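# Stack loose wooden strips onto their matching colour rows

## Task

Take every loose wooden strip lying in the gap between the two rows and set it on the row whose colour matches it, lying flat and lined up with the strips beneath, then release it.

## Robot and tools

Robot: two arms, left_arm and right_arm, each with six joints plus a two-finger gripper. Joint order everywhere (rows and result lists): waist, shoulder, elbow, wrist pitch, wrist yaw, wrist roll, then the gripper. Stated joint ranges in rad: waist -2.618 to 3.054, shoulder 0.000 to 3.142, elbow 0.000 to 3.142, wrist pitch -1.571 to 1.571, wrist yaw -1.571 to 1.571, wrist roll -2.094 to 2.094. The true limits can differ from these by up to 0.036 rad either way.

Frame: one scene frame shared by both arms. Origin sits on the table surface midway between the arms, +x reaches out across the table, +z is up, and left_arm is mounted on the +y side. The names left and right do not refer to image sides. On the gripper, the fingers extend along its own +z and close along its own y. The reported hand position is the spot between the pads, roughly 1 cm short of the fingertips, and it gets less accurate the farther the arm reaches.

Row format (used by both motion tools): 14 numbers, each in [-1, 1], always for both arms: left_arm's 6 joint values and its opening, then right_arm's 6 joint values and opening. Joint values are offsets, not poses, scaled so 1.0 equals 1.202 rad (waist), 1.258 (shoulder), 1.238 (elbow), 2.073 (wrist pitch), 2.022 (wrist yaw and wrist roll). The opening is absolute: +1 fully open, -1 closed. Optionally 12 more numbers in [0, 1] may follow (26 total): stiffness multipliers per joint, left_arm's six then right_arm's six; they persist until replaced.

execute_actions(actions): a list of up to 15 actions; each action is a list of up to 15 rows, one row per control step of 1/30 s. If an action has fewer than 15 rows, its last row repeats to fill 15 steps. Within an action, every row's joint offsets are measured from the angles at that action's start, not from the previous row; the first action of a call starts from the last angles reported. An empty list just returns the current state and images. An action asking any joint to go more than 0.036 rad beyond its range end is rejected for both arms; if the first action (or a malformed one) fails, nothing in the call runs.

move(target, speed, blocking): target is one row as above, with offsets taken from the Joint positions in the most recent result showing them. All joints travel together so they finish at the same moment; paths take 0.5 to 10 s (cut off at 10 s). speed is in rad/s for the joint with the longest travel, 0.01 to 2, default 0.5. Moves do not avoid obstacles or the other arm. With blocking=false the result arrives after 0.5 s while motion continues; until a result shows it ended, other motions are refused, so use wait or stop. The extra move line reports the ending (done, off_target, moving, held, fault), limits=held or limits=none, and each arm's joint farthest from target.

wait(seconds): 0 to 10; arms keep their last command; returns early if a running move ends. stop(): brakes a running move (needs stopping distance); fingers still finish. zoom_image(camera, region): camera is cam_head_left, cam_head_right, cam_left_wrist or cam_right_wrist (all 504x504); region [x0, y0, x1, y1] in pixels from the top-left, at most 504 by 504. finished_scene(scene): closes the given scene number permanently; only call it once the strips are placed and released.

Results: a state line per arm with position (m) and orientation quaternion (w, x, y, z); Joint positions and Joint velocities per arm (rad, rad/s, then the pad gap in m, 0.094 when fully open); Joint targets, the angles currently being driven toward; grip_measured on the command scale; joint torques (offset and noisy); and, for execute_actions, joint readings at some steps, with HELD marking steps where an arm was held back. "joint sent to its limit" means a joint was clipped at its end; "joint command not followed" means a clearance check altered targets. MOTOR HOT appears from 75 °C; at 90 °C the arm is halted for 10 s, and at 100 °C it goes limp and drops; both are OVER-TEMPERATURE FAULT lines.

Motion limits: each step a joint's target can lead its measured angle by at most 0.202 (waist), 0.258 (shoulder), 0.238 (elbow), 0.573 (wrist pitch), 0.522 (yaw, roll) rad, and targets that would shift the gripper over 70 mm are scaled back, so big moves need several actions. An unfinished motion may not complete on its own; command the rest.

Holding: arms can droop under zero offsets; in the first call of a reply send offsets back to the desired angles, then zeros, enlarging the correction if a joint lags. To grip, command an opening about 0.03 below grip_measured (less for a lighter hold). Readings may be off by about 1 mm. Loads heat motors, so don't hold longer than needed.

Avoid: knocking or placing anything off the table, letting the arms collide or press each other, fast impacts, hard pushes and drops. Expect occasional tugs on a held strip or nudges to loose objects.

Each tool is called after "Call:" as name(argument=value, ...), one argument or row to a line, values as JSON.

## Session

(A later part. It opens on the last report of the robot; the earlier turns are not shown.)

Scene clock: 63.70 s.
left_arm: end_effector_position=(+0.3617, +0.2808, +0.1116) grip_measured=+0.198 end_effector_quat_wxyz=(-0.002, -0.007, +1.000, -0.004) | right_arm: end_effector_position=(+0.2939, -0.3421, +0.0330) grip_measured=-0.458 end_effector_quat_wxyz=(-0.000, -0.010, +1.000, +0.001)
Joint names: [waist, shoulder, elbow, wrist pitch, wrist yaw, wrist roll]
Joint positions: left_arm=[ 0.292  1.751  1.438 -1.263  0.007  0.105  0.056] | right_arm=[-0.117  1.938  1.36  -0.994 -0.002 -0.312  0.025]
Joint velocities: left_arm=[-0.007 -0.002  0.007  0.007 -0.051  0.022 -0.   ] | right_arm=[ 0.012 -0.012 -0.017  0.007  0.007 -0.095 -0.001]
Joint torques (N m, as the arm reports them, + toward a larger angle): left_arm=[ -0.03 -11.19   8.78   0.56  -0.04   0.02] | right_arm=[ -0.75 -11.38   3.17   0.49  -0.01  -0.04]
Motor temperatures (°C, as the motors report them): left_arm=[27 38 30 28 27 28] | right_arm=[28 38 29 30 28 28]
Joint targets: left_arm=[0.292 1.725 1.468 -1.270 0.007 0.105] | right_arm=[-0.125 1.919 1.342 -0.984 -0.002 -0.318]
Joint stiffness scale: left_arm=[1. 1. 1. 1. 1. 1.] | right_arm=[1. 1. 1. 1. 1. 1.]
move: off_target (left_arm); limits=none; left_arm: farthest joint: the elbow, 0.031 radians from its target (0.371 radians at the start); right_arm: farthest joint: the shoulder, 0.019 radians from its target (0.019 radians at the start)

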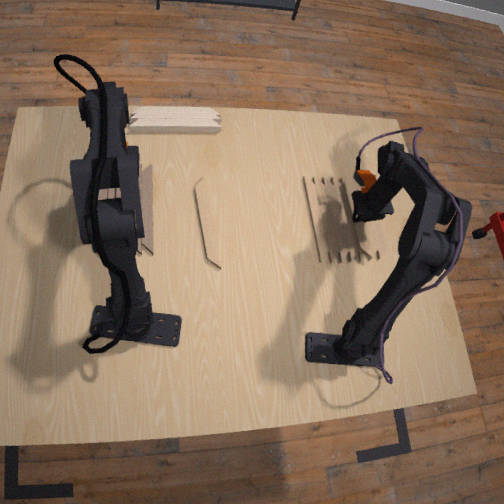

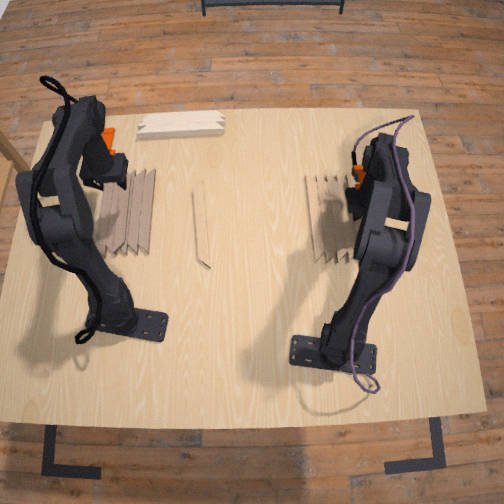

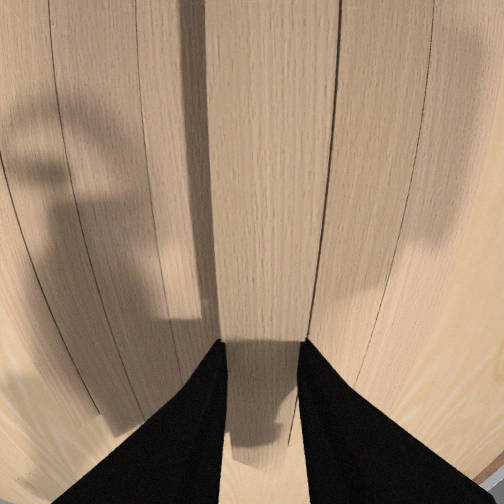

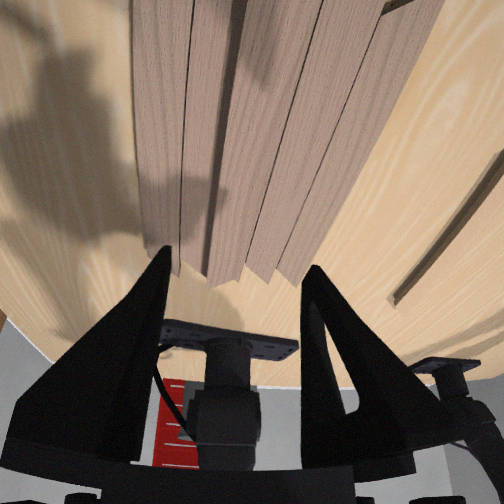

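Call:
move(
  target=[0,-0.02,0.02,0,0,0,0.2, -0.014,0.019,0,0.015,0,-0.007,-0.49],
  speed=0.1,
)

Scene clock: 67.47 s.
left_arm: end_effector_position=(+0.3616, +0.2808, +0.1116) grip_measured=+0.198 end_effector_quat_wxyz=(-0.002, -0.007, +1.000, -0.004) | right_arm: end_effector_position=(+0.2951, -0.3450, +0.0260) grip_measured=-0.458 end_effector_quat_wxyz=(-0.003, -0.010, +1.000, +0.002)
Joint names: [waist, shoulder, elbow, wrist pitch, wrist yaw, wrist roll]
Joint positions: left_arm=[ 0.292  1.751  1.438 -1.263  0.007  0.105  0.056] | right_arm=[-0.124  1.959  1.36  -0.978 -0.002 -0.319  0.025]
Joint velocities: left_arm=[0.007 0.002 0.002 0.022 0.022 0.037 0.   ] | right_arm=[-0.002 -0.012 -0.007 -0.066 -0.051  0.007  0.001]
Joint torques (N m, as the arm reports them, + toward a larger angle): left_arm=[  0.   -11.2    8.22   0.62  -0.04   0.03] | right_arm=[-0.82 -9.89  4.38  0.49  0.02 -0.09]
Motor temperatures (°C, as the motors report them): left_arm=[27 38 30 27 27 28] | right_arm=[28 38 29 30 28 28]
Joint targets: left_arm=[0.292 1.725 1.463 -1.263 0.007 0.105] | right_arm=[-0.133 1.962 1.360 -0.963 -0.002 -0.326]
Joint stiffness scale: left_arm=[1. 1. 1. 1. 1. 1.] | right_arm=[1. 1. 1. 1. 1. 1.]
move: off_target (left_arm); limits=none; left_arm: farthest joint: the shoulder, 0.025 radians from its target (0.025 radians at the start); right_arm: farthest joint: the wrist pitch, 0.015 radians from its target (0.031 radians at the start)

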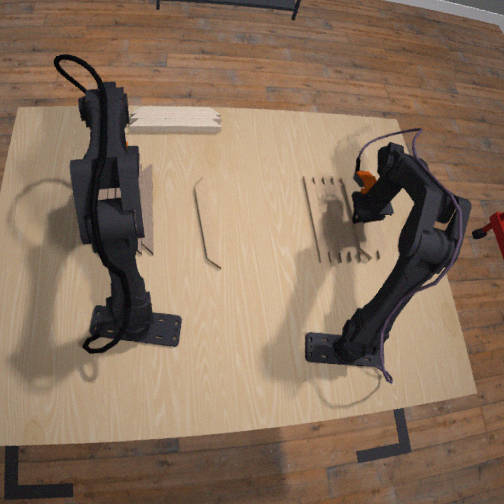

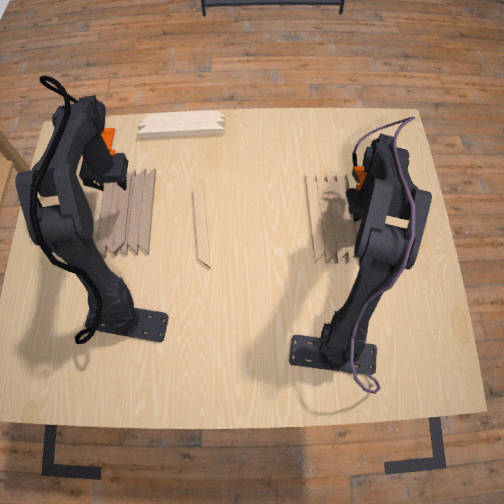

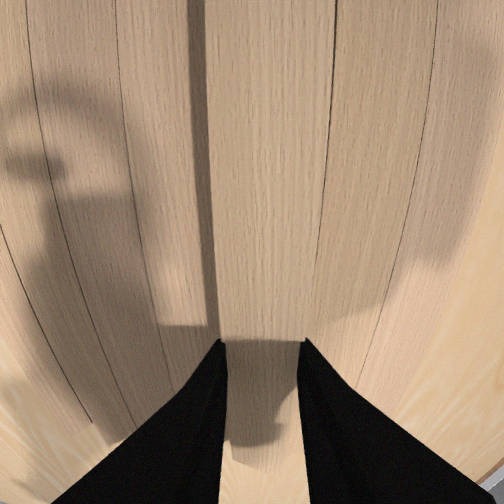

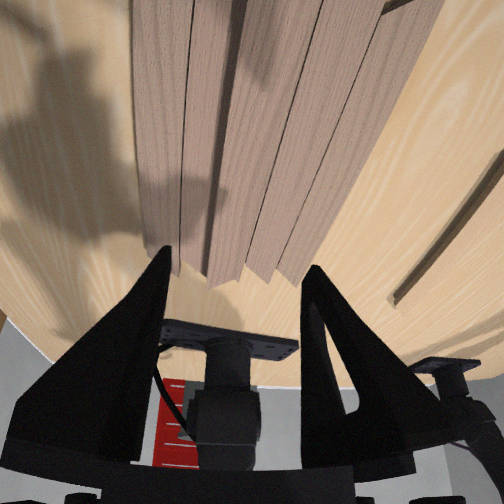

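Call:
move(
  target=[0,-0.02,0.02,0,0,0,0.2, 0,0,0,0,0,0,0],
)

Call:
move(
  target=[0,-0.02,0.02,0,0,0,0.2, 0,-0.015,0.15,-0.078,0,0,0.2],
  speed=0.6,
)

Call:
move(
  target=[0,-0.02,0.02,0,0,0,0.2, 0.871,0.295,0.489,-0.097,0,0.485,0.2],
  speed=1.1,
)

Scene clock: 74.50 s.
left_arm: end_effector_position=(+0.3616, +0.2808, +0.1116) grip_measured=+0.198 end_effector_quat_wxyz=(-0.002, -0.007, +1.000, -0.004) | right_arm: end_effector_position=(+0.2951, -0.3450, +0.0260) grip_measured=-0.003 end_effector_quat_wxyz=(-0.003, -0.010, +1.000, +0.002)
Joint names: [waist, shoulder, elbow, wrist pitch, wrist yaw, wrist roll]
Joint positions: left_arm=[ 0.292  1.751  1.438 -1.263  0.007  0.105  0.056] | right_arm=[-0.124  1.959  1.36  -0.978 -0.002 -0.319  0.047]
Joint velocities: left_arm=[-0.017  0.002  0.027  0.007 -0.051 -0.037  0.   ] | right_arm=[ 0.002 -0.007  0.002  0.081  0.037 -0.022 -0.001]
Joint torques (N m, as the arm reports them, + toward a larger angle): left_arm=[  0.   -11.23   8.18   0.61  -0.03   0.03] | right_arm=[-0.16 -9.94  4.37  0.3   0.   -0.01]
Motor temperatures (°C, as the motors report them): left_arm=[27 38 30 27 27 28] | right_arm=[28 37 29 30 28 28]
Joint targets: left_arm=[0.292 1.725 1.463 -1.263 0.007 0.105] | right_arm=[-0.124 1.959 1.360 -0.978 -0.002 -0.319]
Joint stiffness scale: left_arm=[1. 1. 1. 1. 1. 1.] | right_arm=[1. 1. 1. 1. 1. 1.]
move: off_target (left_arm); limits=none; left_arm: farthest joint: the shoulder, 0.025 radians from its target (0.025 radians at the start); right_arm: farthest joint: the waist, 0.000 radians from its target (0.000 radians at the start)

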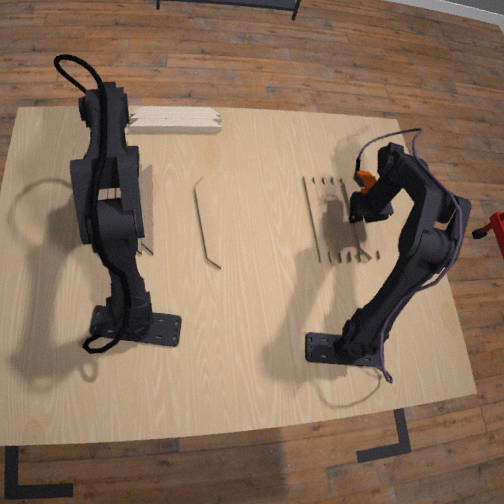

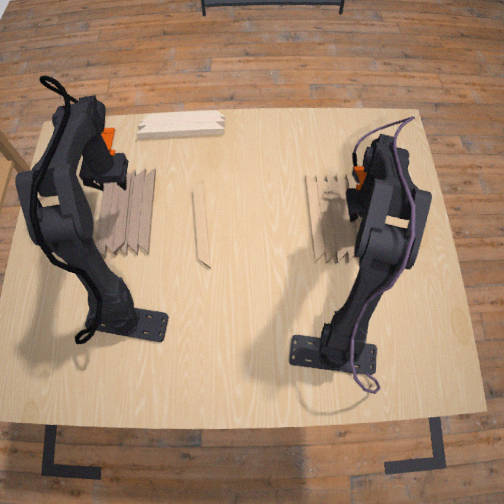

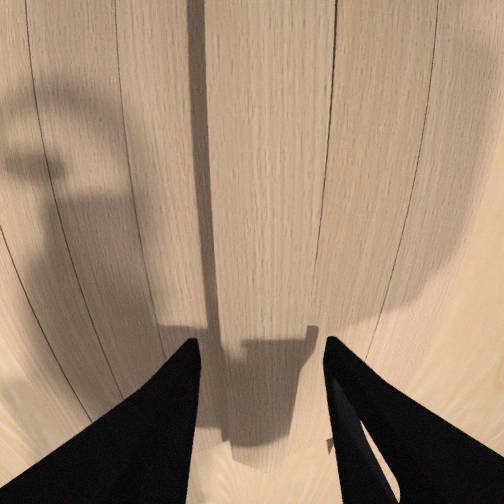

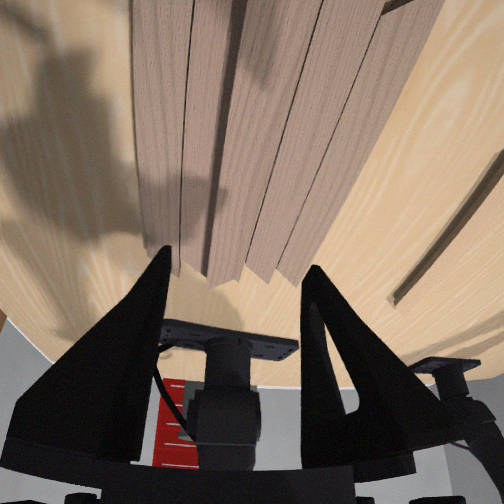

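Scene clock: 75.63 s.
left_arm: end_effector_position=(+0.3616, +0.2808, +0.1116) grip_measured=+0.198 end_effector_quat_wxyz=(-0.002, -0.007, +1.000, -0.004) | right_arm: end_effector_position=(+0.3065, -0.3485, +0.0638) grip_measured=+0.197 end_effector_quat_wxyz=(-0.001, -0.010, +1.000, +0.001)
Joint names: [waist, shoulder, elbow, wrist pitch, wrist yaw, wrist roll]
Joint positions: left_arm=[ 0.292  1.751  1.438 -1.263  0.007  0.105  0.056] | right_arm=[-0.124  1.959  1.516 -1.13  -0.002 -0.319  0.056]
Joint velocities: left_arm=[-0.002 -0.002 -0.012 -0.066 -0.066  0.007  0.001] | right_arm=[-0.007 -0.012  0.007 -0.037  0.081 -0.066 -0.   ]
Joint torques (N m, as the arm reports them, + toward a larger angle): left_arm=[  0.   -11.23   8.24   0.61  -0.03   0.02] | right_arm=[ -0.09 -11.85   6.45   0.23  -0.03  -0.03]
Motor temperatures (°C, as the motors report them): left_arm=[27 38 30 27 27 28] | right_arm=[28 37 29 30 28 28]
Joint targets: left_arm=[0.292 1.725 1.463 -1.263 0.007 0.105] | right_arm=[-0.124 1.940 1.546 -1.140 -0.002 -0.319]
Joint stiffness scale: left_arm=[1. 1. 1. 1. 1. 1.] | right_arm=[1. 1. 1. 1. 1. 1.]
move: off_target (left_arm, right_arm); limits=none; left_arm: farthest joint: the shoulder, 0.025 radians from its target (0.025 radians at the start); right_arm: farthest joint: the elbow, 0.030 radians from its target (0.186 radians at the start)

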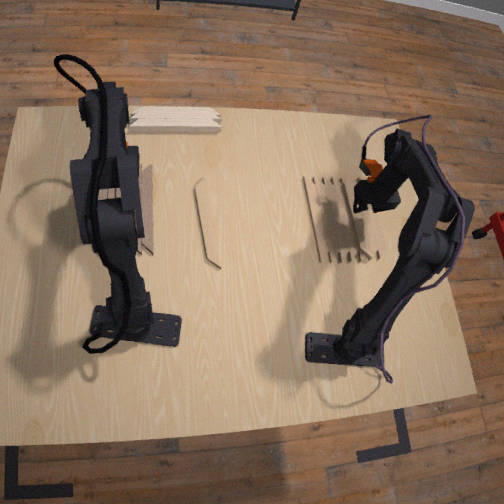

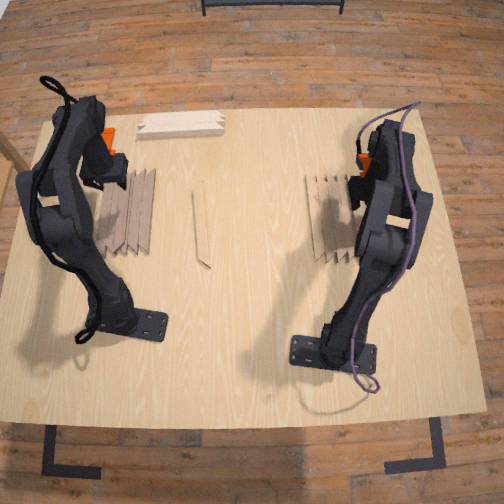

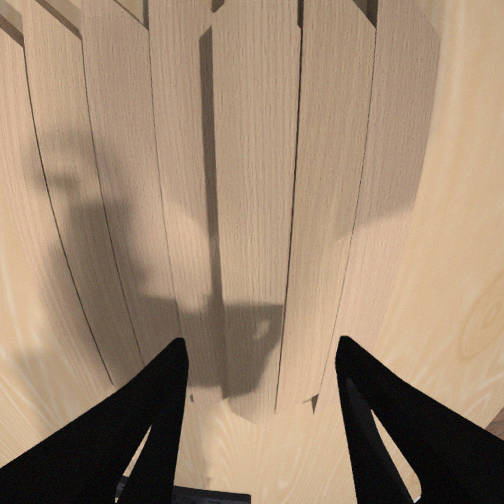

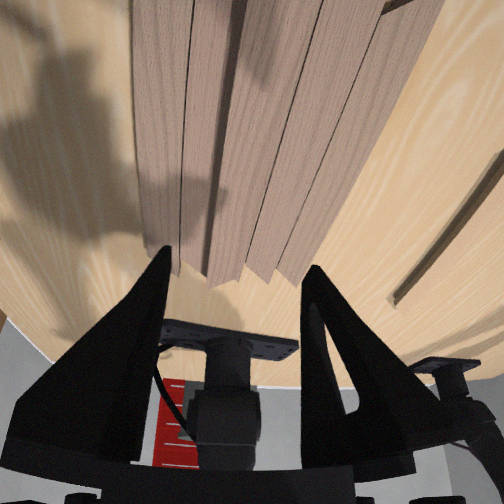

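Scene clock: 77.57 s.
left_arm: end_effector_position=(+0.3616, +0.2808, +0.1116) grip_measured=+0.198 end_effector_quat_wxyz=(-0.002, -0.007, +1.000, -0.004) | right_arm: end_effector_position=(+0.2870, +0.0698, +0.0602) grip_measured=+0.197 end_effector_quat_wxyz=(-0.001, -0.048, +0.999, +0.004)
Joint names: [waist, shoulder, elbow, wrist pitch, wrist yaw, wrist roll]
Joint positions: left_arm=[ 0.292  1.751  1.438 -1.263  0.007  0.105  0.056] | right_arm=[ 0.925  2.33   2.085 -1.321 -0.008  0.655  0.056]
Joint velocities: left_arm=[ 0.002  0.012 -0.007  0.022 -0.037  0.007 -0.001] | right_arm=[ 0.002 -0.007 -0.007  0.007  0.007 -0.007 -0.   ]
Joint torques (N m, as the arm reports them, + toward a larger angle): left_arm=[ -0.03 -11.25   8.21   0.62  -0.02   0.02] | right_arm=[ -0.09 -13.74   7.09   0.22   0.06   0.06]
Motor temperatures (°C, as the motors report them): left_arm=[27 38 30 27 27 28] | right_arm=[28 37 30 30 28 28]
Joint targets: left_arm=[0.292 1.725 1.463 -1.263 0.007 0.105] | right_arm=[0.923 2.330 2.121 -1.331 -0.002 0.662]
Joint stiffness scale: left_arm=[1. 1. 1. 1. 1. 1.] | right_arm=[1. 1. 1. 1. 1. 1.]
move: off_target (left_arm, right_arm); limits=none; left_arm: farthest joint: the shoulder, 0.025 radians from its target (0.025 radians at the start); right_arm: farthest joint: the elbow, 0.037 radians from its target (0.605 radians at the start)

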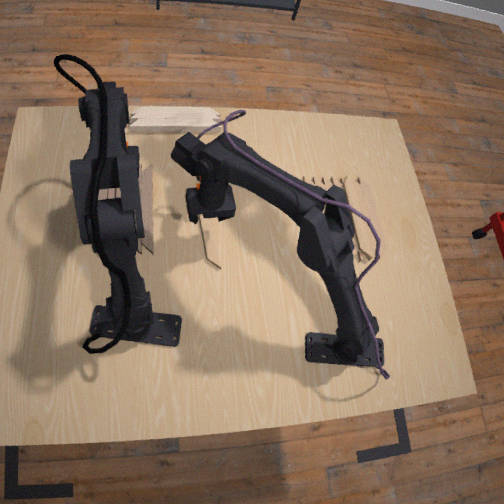

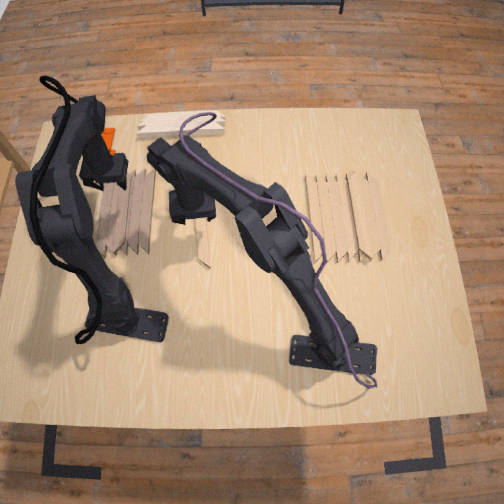

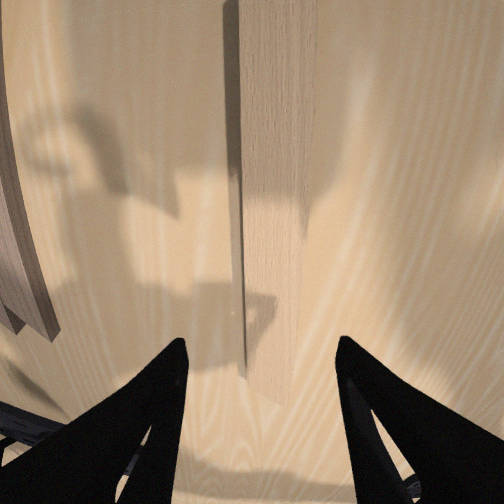

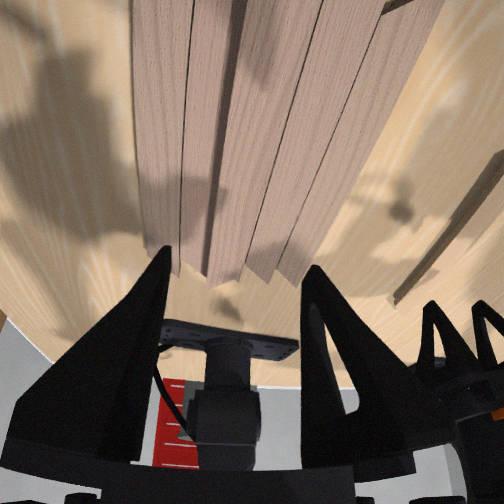

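Call:
move(
  target=[0,-0.02,0.02,0,0,0,0.2, 0,0,-0.164,0.092,0,-0.008,0.2],
  speed=0.35,
)

Call:
move(
  target=[0,-0.02,0.02,0,0,0,0.2, 0,0,0,0,0,0,-0.49],
)

Call:
move(
  target=[0,-0.02,0.02,0,0,0,0.2, 0,-0.01,0.19,-0.1,0,0,-0.49],
)

Scene clock: 81.93 s.
left_arm: end_effector_position=(+0.3616, +0.2808, +0.1116) grip_measured=+0.198 end_effector_quat_wxyz=(-0.002, -0.007, +1.000, -0.004) | right_arm: end_effector_position=(+0.2825, +0.0656, +0.0122) grip_measured=+0.197 end_effector_quat_wxyz=(-0.004, -0.053, +0.999, +0.002)
Joint names: [waist, shoulder, elbow, wrist pitch, wrist yaw, wrist roll]
Joint positions: left_arm=[ 0.292  1.751  1.438 -1.263  0.007  0.105  0.056] | right_arm=[ 0.925  2.333  1.898 -1.139 -0.008  0.645  0.056]
Joint velocities: left_arm=[ 0.002 -0.017  0.002  0.022 -0.051  0.037  0.   ] | right_arm=[-0.027  0.002 -0.002  0.007 -0.051 -0.007  0.   ]
Joint torques (N m, as the arm reports them, + toward a larger angle): left_arm=[  0.   -11.22   8.26   0.61  -0.04   0.01] | right_arm=[ -0.07 -13.66   3.46   0.38   0.01  -0.07]
Motor temperatures (°C, as the motors report them): left_arm=[27 38 31 27 27 28] | right_arm=[28 38 30 30 28 28]
Joint targets: left_arm=[0.292 1.725 1.463 -1.263 0.007 0.105] | right_arm=[0.925 2.330 1.882 -1.131 -0.008 0.639]
Joint stiffness scale: left_arm=[1. 1. 1. 1. 1. 1.] | right_arm=[1. 1. 1. 1. 1. 1.]
move: off_target (left_arm); limits=none; left_arm: farthest joint: the shoulder, 0.025 radians from its target (0.025 radians at the start); right_arm: farthest joint: the elbow, 0.016 radians from its target (0.203 radians at the start)

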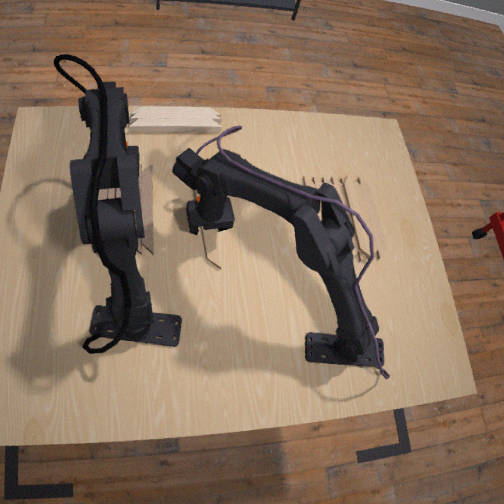

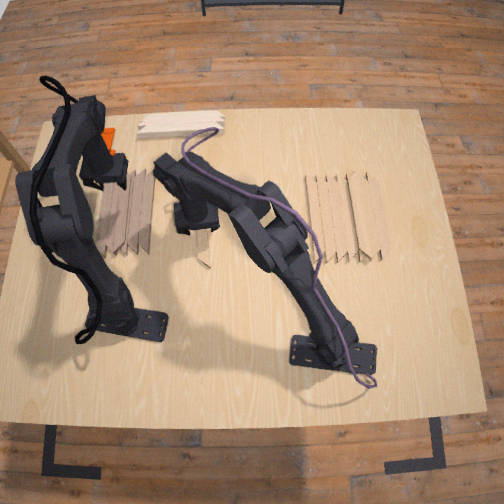

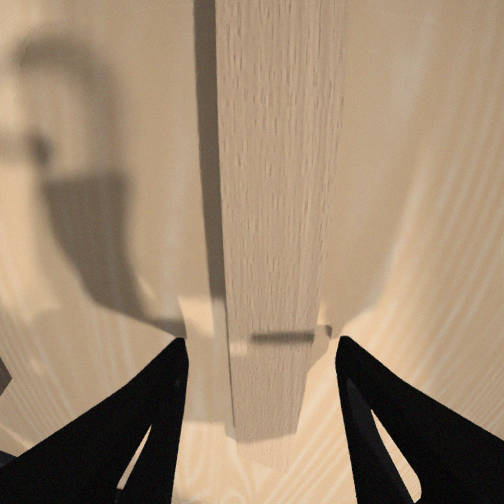

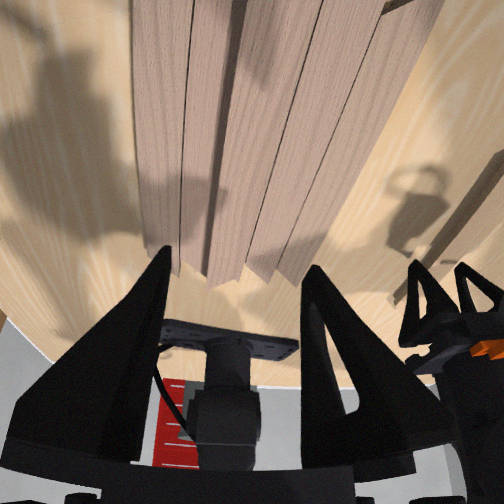

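Scene clock: 82.63 s.
left_arm: end_effector_position=(+0.3616, +0.2808, +0.1116) grip_measured=+0.198 end_effector_quat_wxyz=(-0.002, -0.007, +1.000, -0.004) | right_arm: end_effector_position=(+0.2825, +0.0657, +0.0122) grip_measured=-0.453 end_effector_quat_wxyz=(-0.004, -0.053, +0.999, +0.002)
Joint names: [waist, shoulder, elbow, wrist pitch, wrist yaw, wrist roll]
Joint positions: left_arm=[ 0.292  1.751  1.438 -1.263  0.007  0.105  0.056] | right_arm=[ 0.925  2.333  1.898 -1.139 -0.008  0.645  0.026]
Joint velocities: left_arm=[ 0.017 -0.007  0.012  0.007  0.022 -0.095 -0.001] | right_arm=[ 0.027 -0.027  0.007 -0.037 -0.022 -0.051  0.001]
Joint torques (N m, as the arm reports them, + toward a larger angle): left_arm=[  0.02 -11.25   8.23   0.61  -0.04   0.02] | right_arm=[ -0.15 -13.59   4.62   0.3    0.01  -0.03]
Motor temperatures (°C, as the motors report them): left_arm=[27 38 31 27 27 28] | right_arm=[28 38 30 30 28 28]
Joint targets: left_arm=[0.292 1.725 1.463 -1.263 0.007 0.105] | right_arm=[0.925 2.333 1.898 -1.139 -0.008 0.645]
Joint stiffness scale: left_arm=[1. 1. 1. 1. 1. 1.] | right_arm=[1. 1. 1. 1. 1. 1.]
move: off_target (left_arm); limits=none; left_arm: farthest joint: the shoulder, 0.025 radians from its target (0.025 radians at the start); right_arm: farthest joint: the waist, 0.000 radians from its target (0.000 radians at the start)

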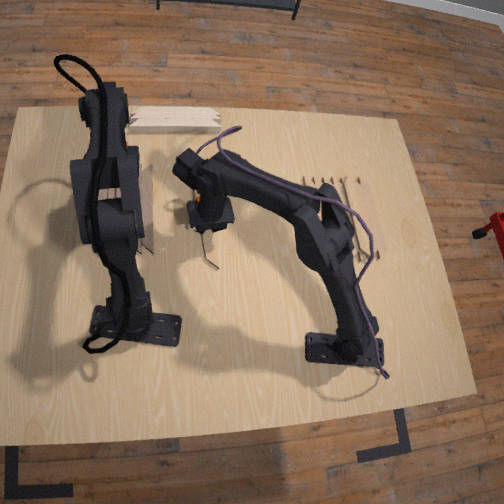

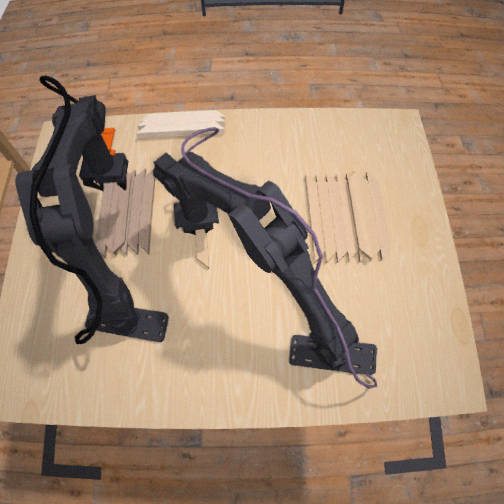

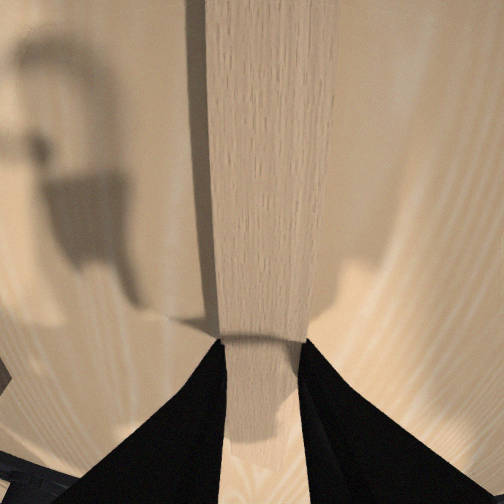

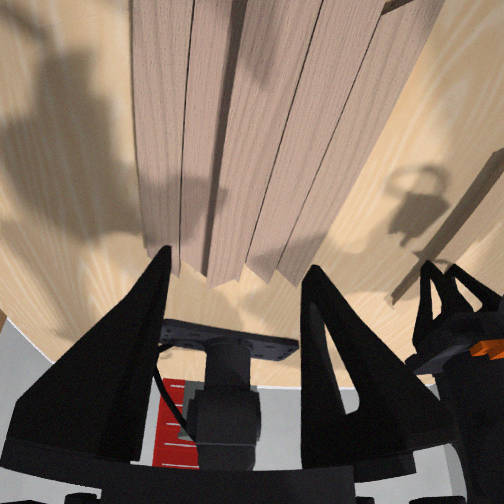

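Scene clock: 83.87 s.
left_arm: end_effector_position=(+0.3616, +0.2808, +0.1116) grip_measured=+0.198 end_effector_quat_wxyz=(-0.002, -0.007, +1.000, -0.004) | right_arm: end_effector_position=(+0.2863, +0.0693, +0.0599) grip_measured=-0.453 end_effector_quat_wxyz=(-0.005, -0.053, +0.999, +0.001)
Joint names: [waist, shoulder, elbow, wrist pitch, wrist yaw, wrist roll]
Joint positions: left_arm=[ 0.292  1.751  1.438 -1.263  0.007  0.105  0.056] | right_arm=[ 0.925  2.34   2.1   -1.338 -0.008  0.645  0.026]
Joint velocities: left_arm=[-0.042 -0.002 -0.002  0.037 -0.066  0.051 -0.001] | right_arm=[ 0.002 -0.007 -0.002 -0.037  0.037  0.051 -0.   ]
Joint torques (N m, as the arm reports them, + toward a larger angle): left_arm=[  0.   -11.23   8.22   0.6   -0.03   0.01] | right_arm=[  0.04 -15.13   6.74   0.18   0.    -0.04]
Motor temperatures (°C, as the motors report them): left_arm=[27 38 31 27 27 28] | right_arm=[28 39 30 30 28 28]
Joint targets: left_arm=[0.292 1.725 1.463 -1.263 0.007 0.105] | right_arm=[0.925 2.321 2.133 -1.347 -0.008 0.645]
Joint stiffness scale: left_arm=[1. 1. 1. 1. 1. 1.] | right_arm=[1. 1. 1. 1. 1. 1.]
move: off_target (left_arm, right_arm); limits=none; left_arm: farthest joint: the shoulder, 0.025 radians from its target (0.025 radians at the start); right_arm: farthest joint: the elbow, 0.033 radians from its target (0.235 radians at the start)

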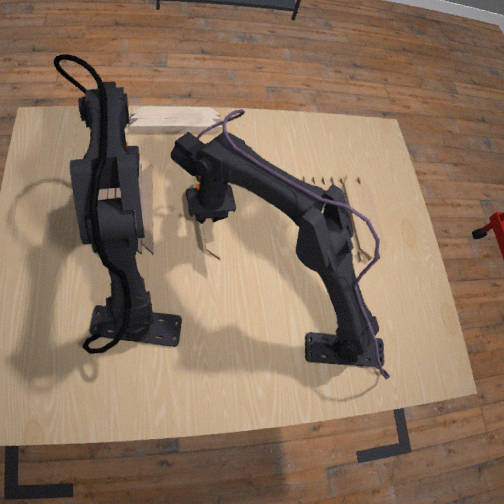

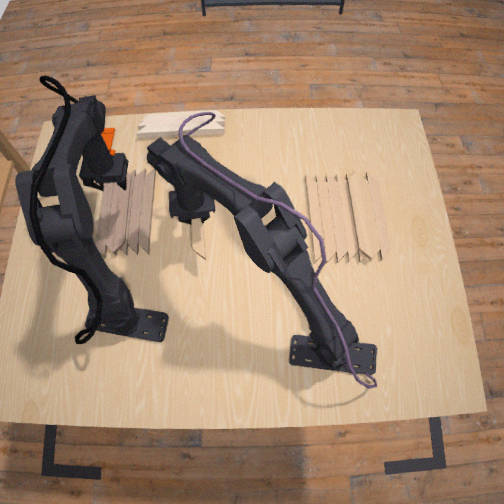

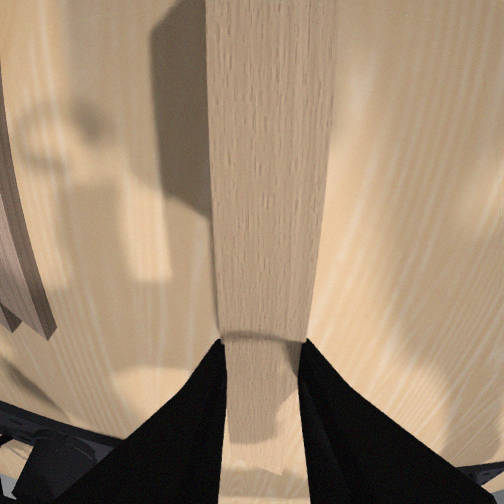

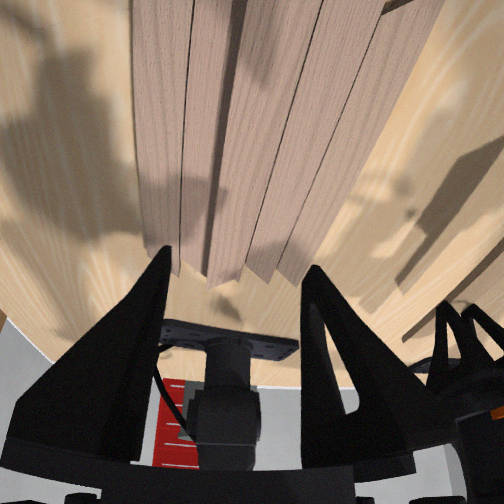

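Call:
move(
  target=[0,-0.02,0.02,0,0,0,0.2, -0.652,-0.378,-0.6575,0.1756,0,-0.331,-0.49],
  speed=0.8,
)

Call:
zoom_image(
  camera="cam_head_left",
  region=[280,150,420,280],
)

Scene clock: 93.23 s.
left_arm: end_effector_position=(+0.3616, +0.2808, +0.1116) grip_measured=+0.198 end_effector_quat_wxyz=(-0.002, -0.007, +1.000, -0.004) | right_arm: end_effector_position=(+0.2949, -0.2533, +0.0342) grip_measured=-0.453 end_effector_quat_wxyz=(-0.002, +0.011, +1.000, +0.004)
Joint names: [waist, shoulder, elbow, wrist pitch, wrist yaw, wrist roll]
Joint positions: left_arm=[ 0.292  1.751  1.438 -1.263  0.007  0.105  0.056] | right_arm=[ 0.135  1.892  1.302 -0.985 -0.007 -0.018  0.026]
Joint velocities: left_arm=[-0.027 -0.017 -0.017  0.066 -0.066 -0.007 -0.001] | right_arm=[ 0.007  0.002 -0.002  0.007  0.037  0.037 -0.   ]
Joint torques (N m, as the arm reports them, + toward a larger angle): left_arm=[ -0.01 -11.21   8.23   0.62  -0.04   0.02] | right_arm=[  0.57 -11.64   3.36   0.45  -0.02  -0.06]
Motor temperatures (°C, as the motors report them): left_arm=[27 38 31 27 27 28] | right_arm=[28 40 30 30 28 28]
Joint targets: left_arm=[0.292 1.725 1.463 -1.263 0.007 0.105] | right_arm=[0.141 1.865 1.286 -0.974 -0.008 -0.024]
Joint stiffness scale: left_arm=[1. 1. 1. 1. 1. 1.] | right_arm=[1. 1. 1. 1. 1. 1.]
move: off_target (left_arm, right_arm); limits=none; left_arm: farthest joint: the shoulder, 0.025 radians from its target (0.025 radians at the start); right_arm: farthest joint: the shoulder, 0.027 radians from its target (0.475 radians at the start)

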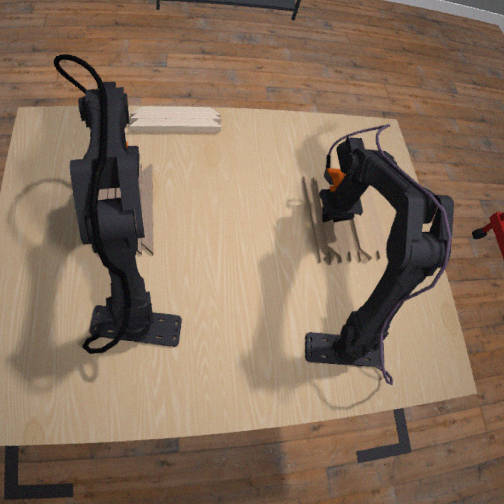

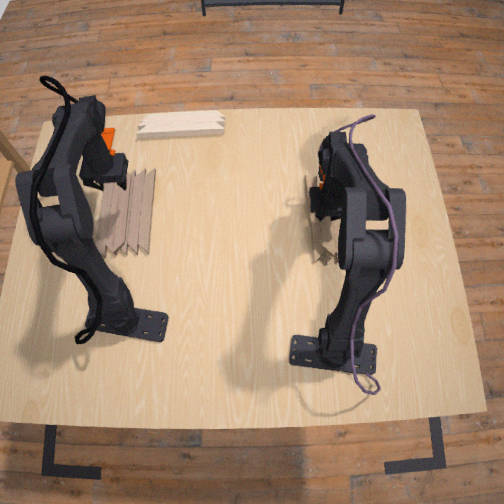

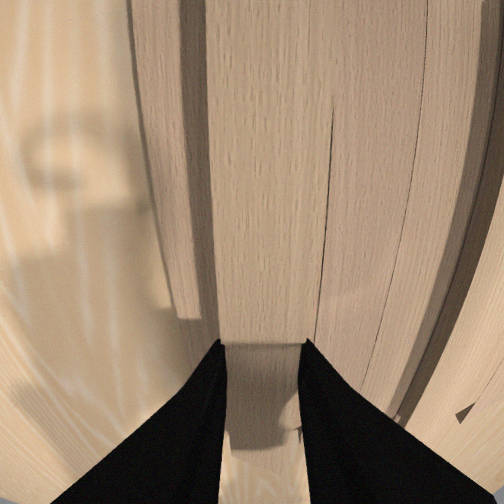

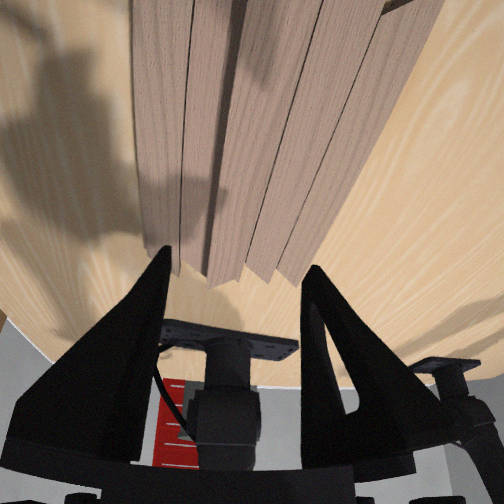

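Region (280, 150, 420, 280) of cam_head_left's 504x504 image, scaled by 3.600, with more detail than that image has; it fills the top 468 rows of this view, and the rest is white.

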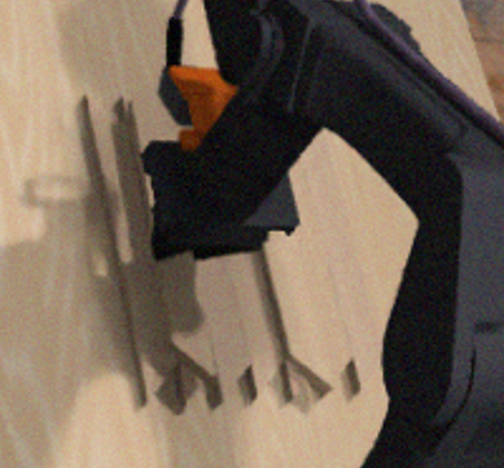

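Call:
move(
  target=[0,-0.02,0.02,0,0,0,0.2, -0.022,-0.015,-0.03,0.016,0,-0.027,-0.49],
  speed=0.15,
)

Scene clock: 97.83 s.
left_arm: end_effector_position=(+0.3616, +0.2808, +0.1116) grip_measured=+0.198 end_effector_quat_wxyz=(-0.002, -0.007, +1.000, -0.004) | right_arm: end_effector_position=(+0.2929, -0.2597, +0.0292) grip_measured=-0.453 end_effector_quat_wxyz=(-0.001, -0.004, +1.000, +0.004)
Joint names: [waist, shoulder, elbow, wrist pitch, wrist yaw, wrist roll]
Joint positions: left_arm=[ 0.292  1.751  1.438 -1.263  0.007  0.105  0.056] | right_arm=[ 0.116  1.892  1.28  -0.963 -0.007 -0.066  0.026]
Joint velocities: left_arm=[ 0.012  0.002  0.022 -0.066 -0.022  0.051 -0.001] | right_arm=[-0.007 -0.002  0.002 -0.037  0.007 -0.037  0.   ]
Joint torques (N m, as the arm reports them, + toward a larger angle): left_arm=[ -0.06 -11.23   8.23   0.62  -0.03   0.02] | right_arm=[ -0.44 -10.89   3.21   0.38   0.02  -0.03]
Motor temperatures (°C, as the motors report them): left_arm=[27 38 31 27 27 28] | right_arm=[28 40 30 30 28 28]
Joint targets: left_arm=[0.292 1.725 1.463 -1.263 0.007 0.105] | right_arm=[0.109 1.873 1.265 -0.952 -0.007 -0.073]
Joint stiffness scale: left_arm=[1. 1. 1. 1. 1. 1.] | right_arm=[1. 1. 1. 1. 1. 1.]
move: off_target (left_arm); limits=none; left_arm: farthest joint: the shoulder, 0.025 radians from its target (0.025 radians at the start); right_arm: farthest joint: the shoulder, 0.019 radians from its target (0.019 radians at the start)

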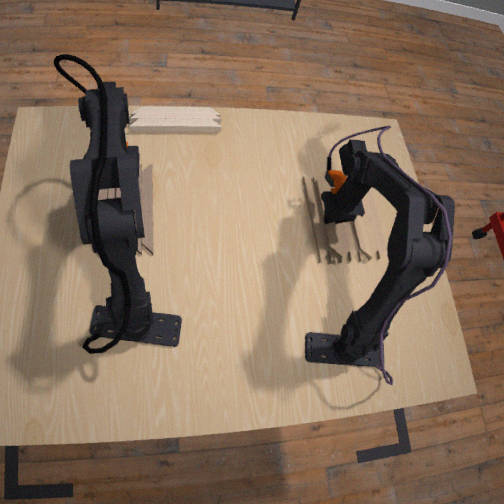

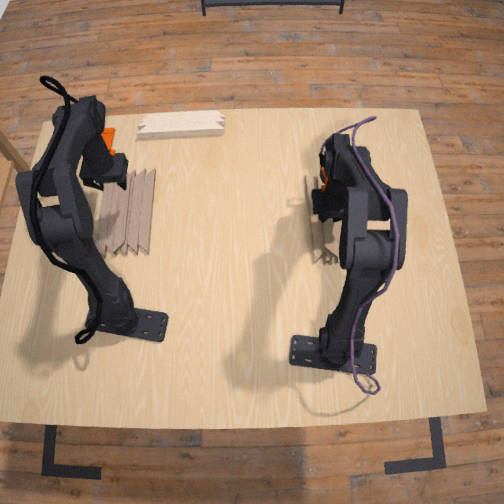

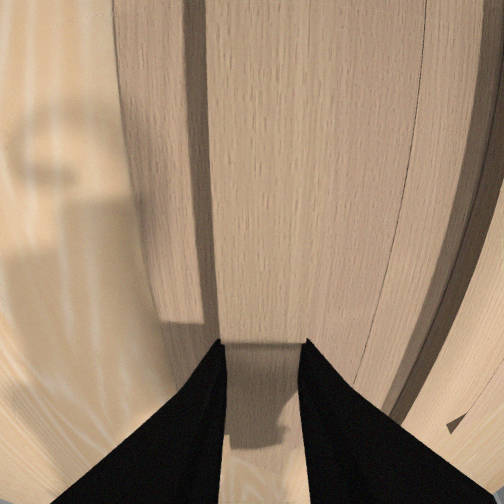

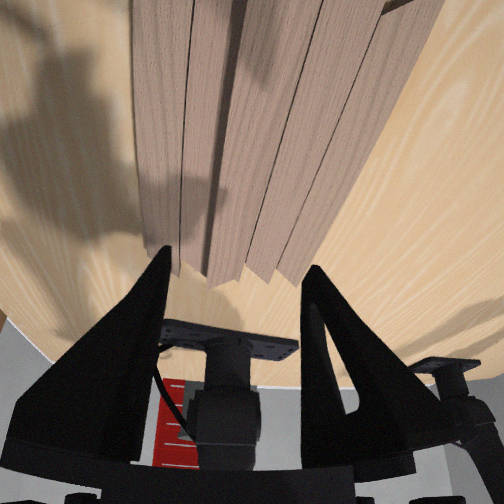

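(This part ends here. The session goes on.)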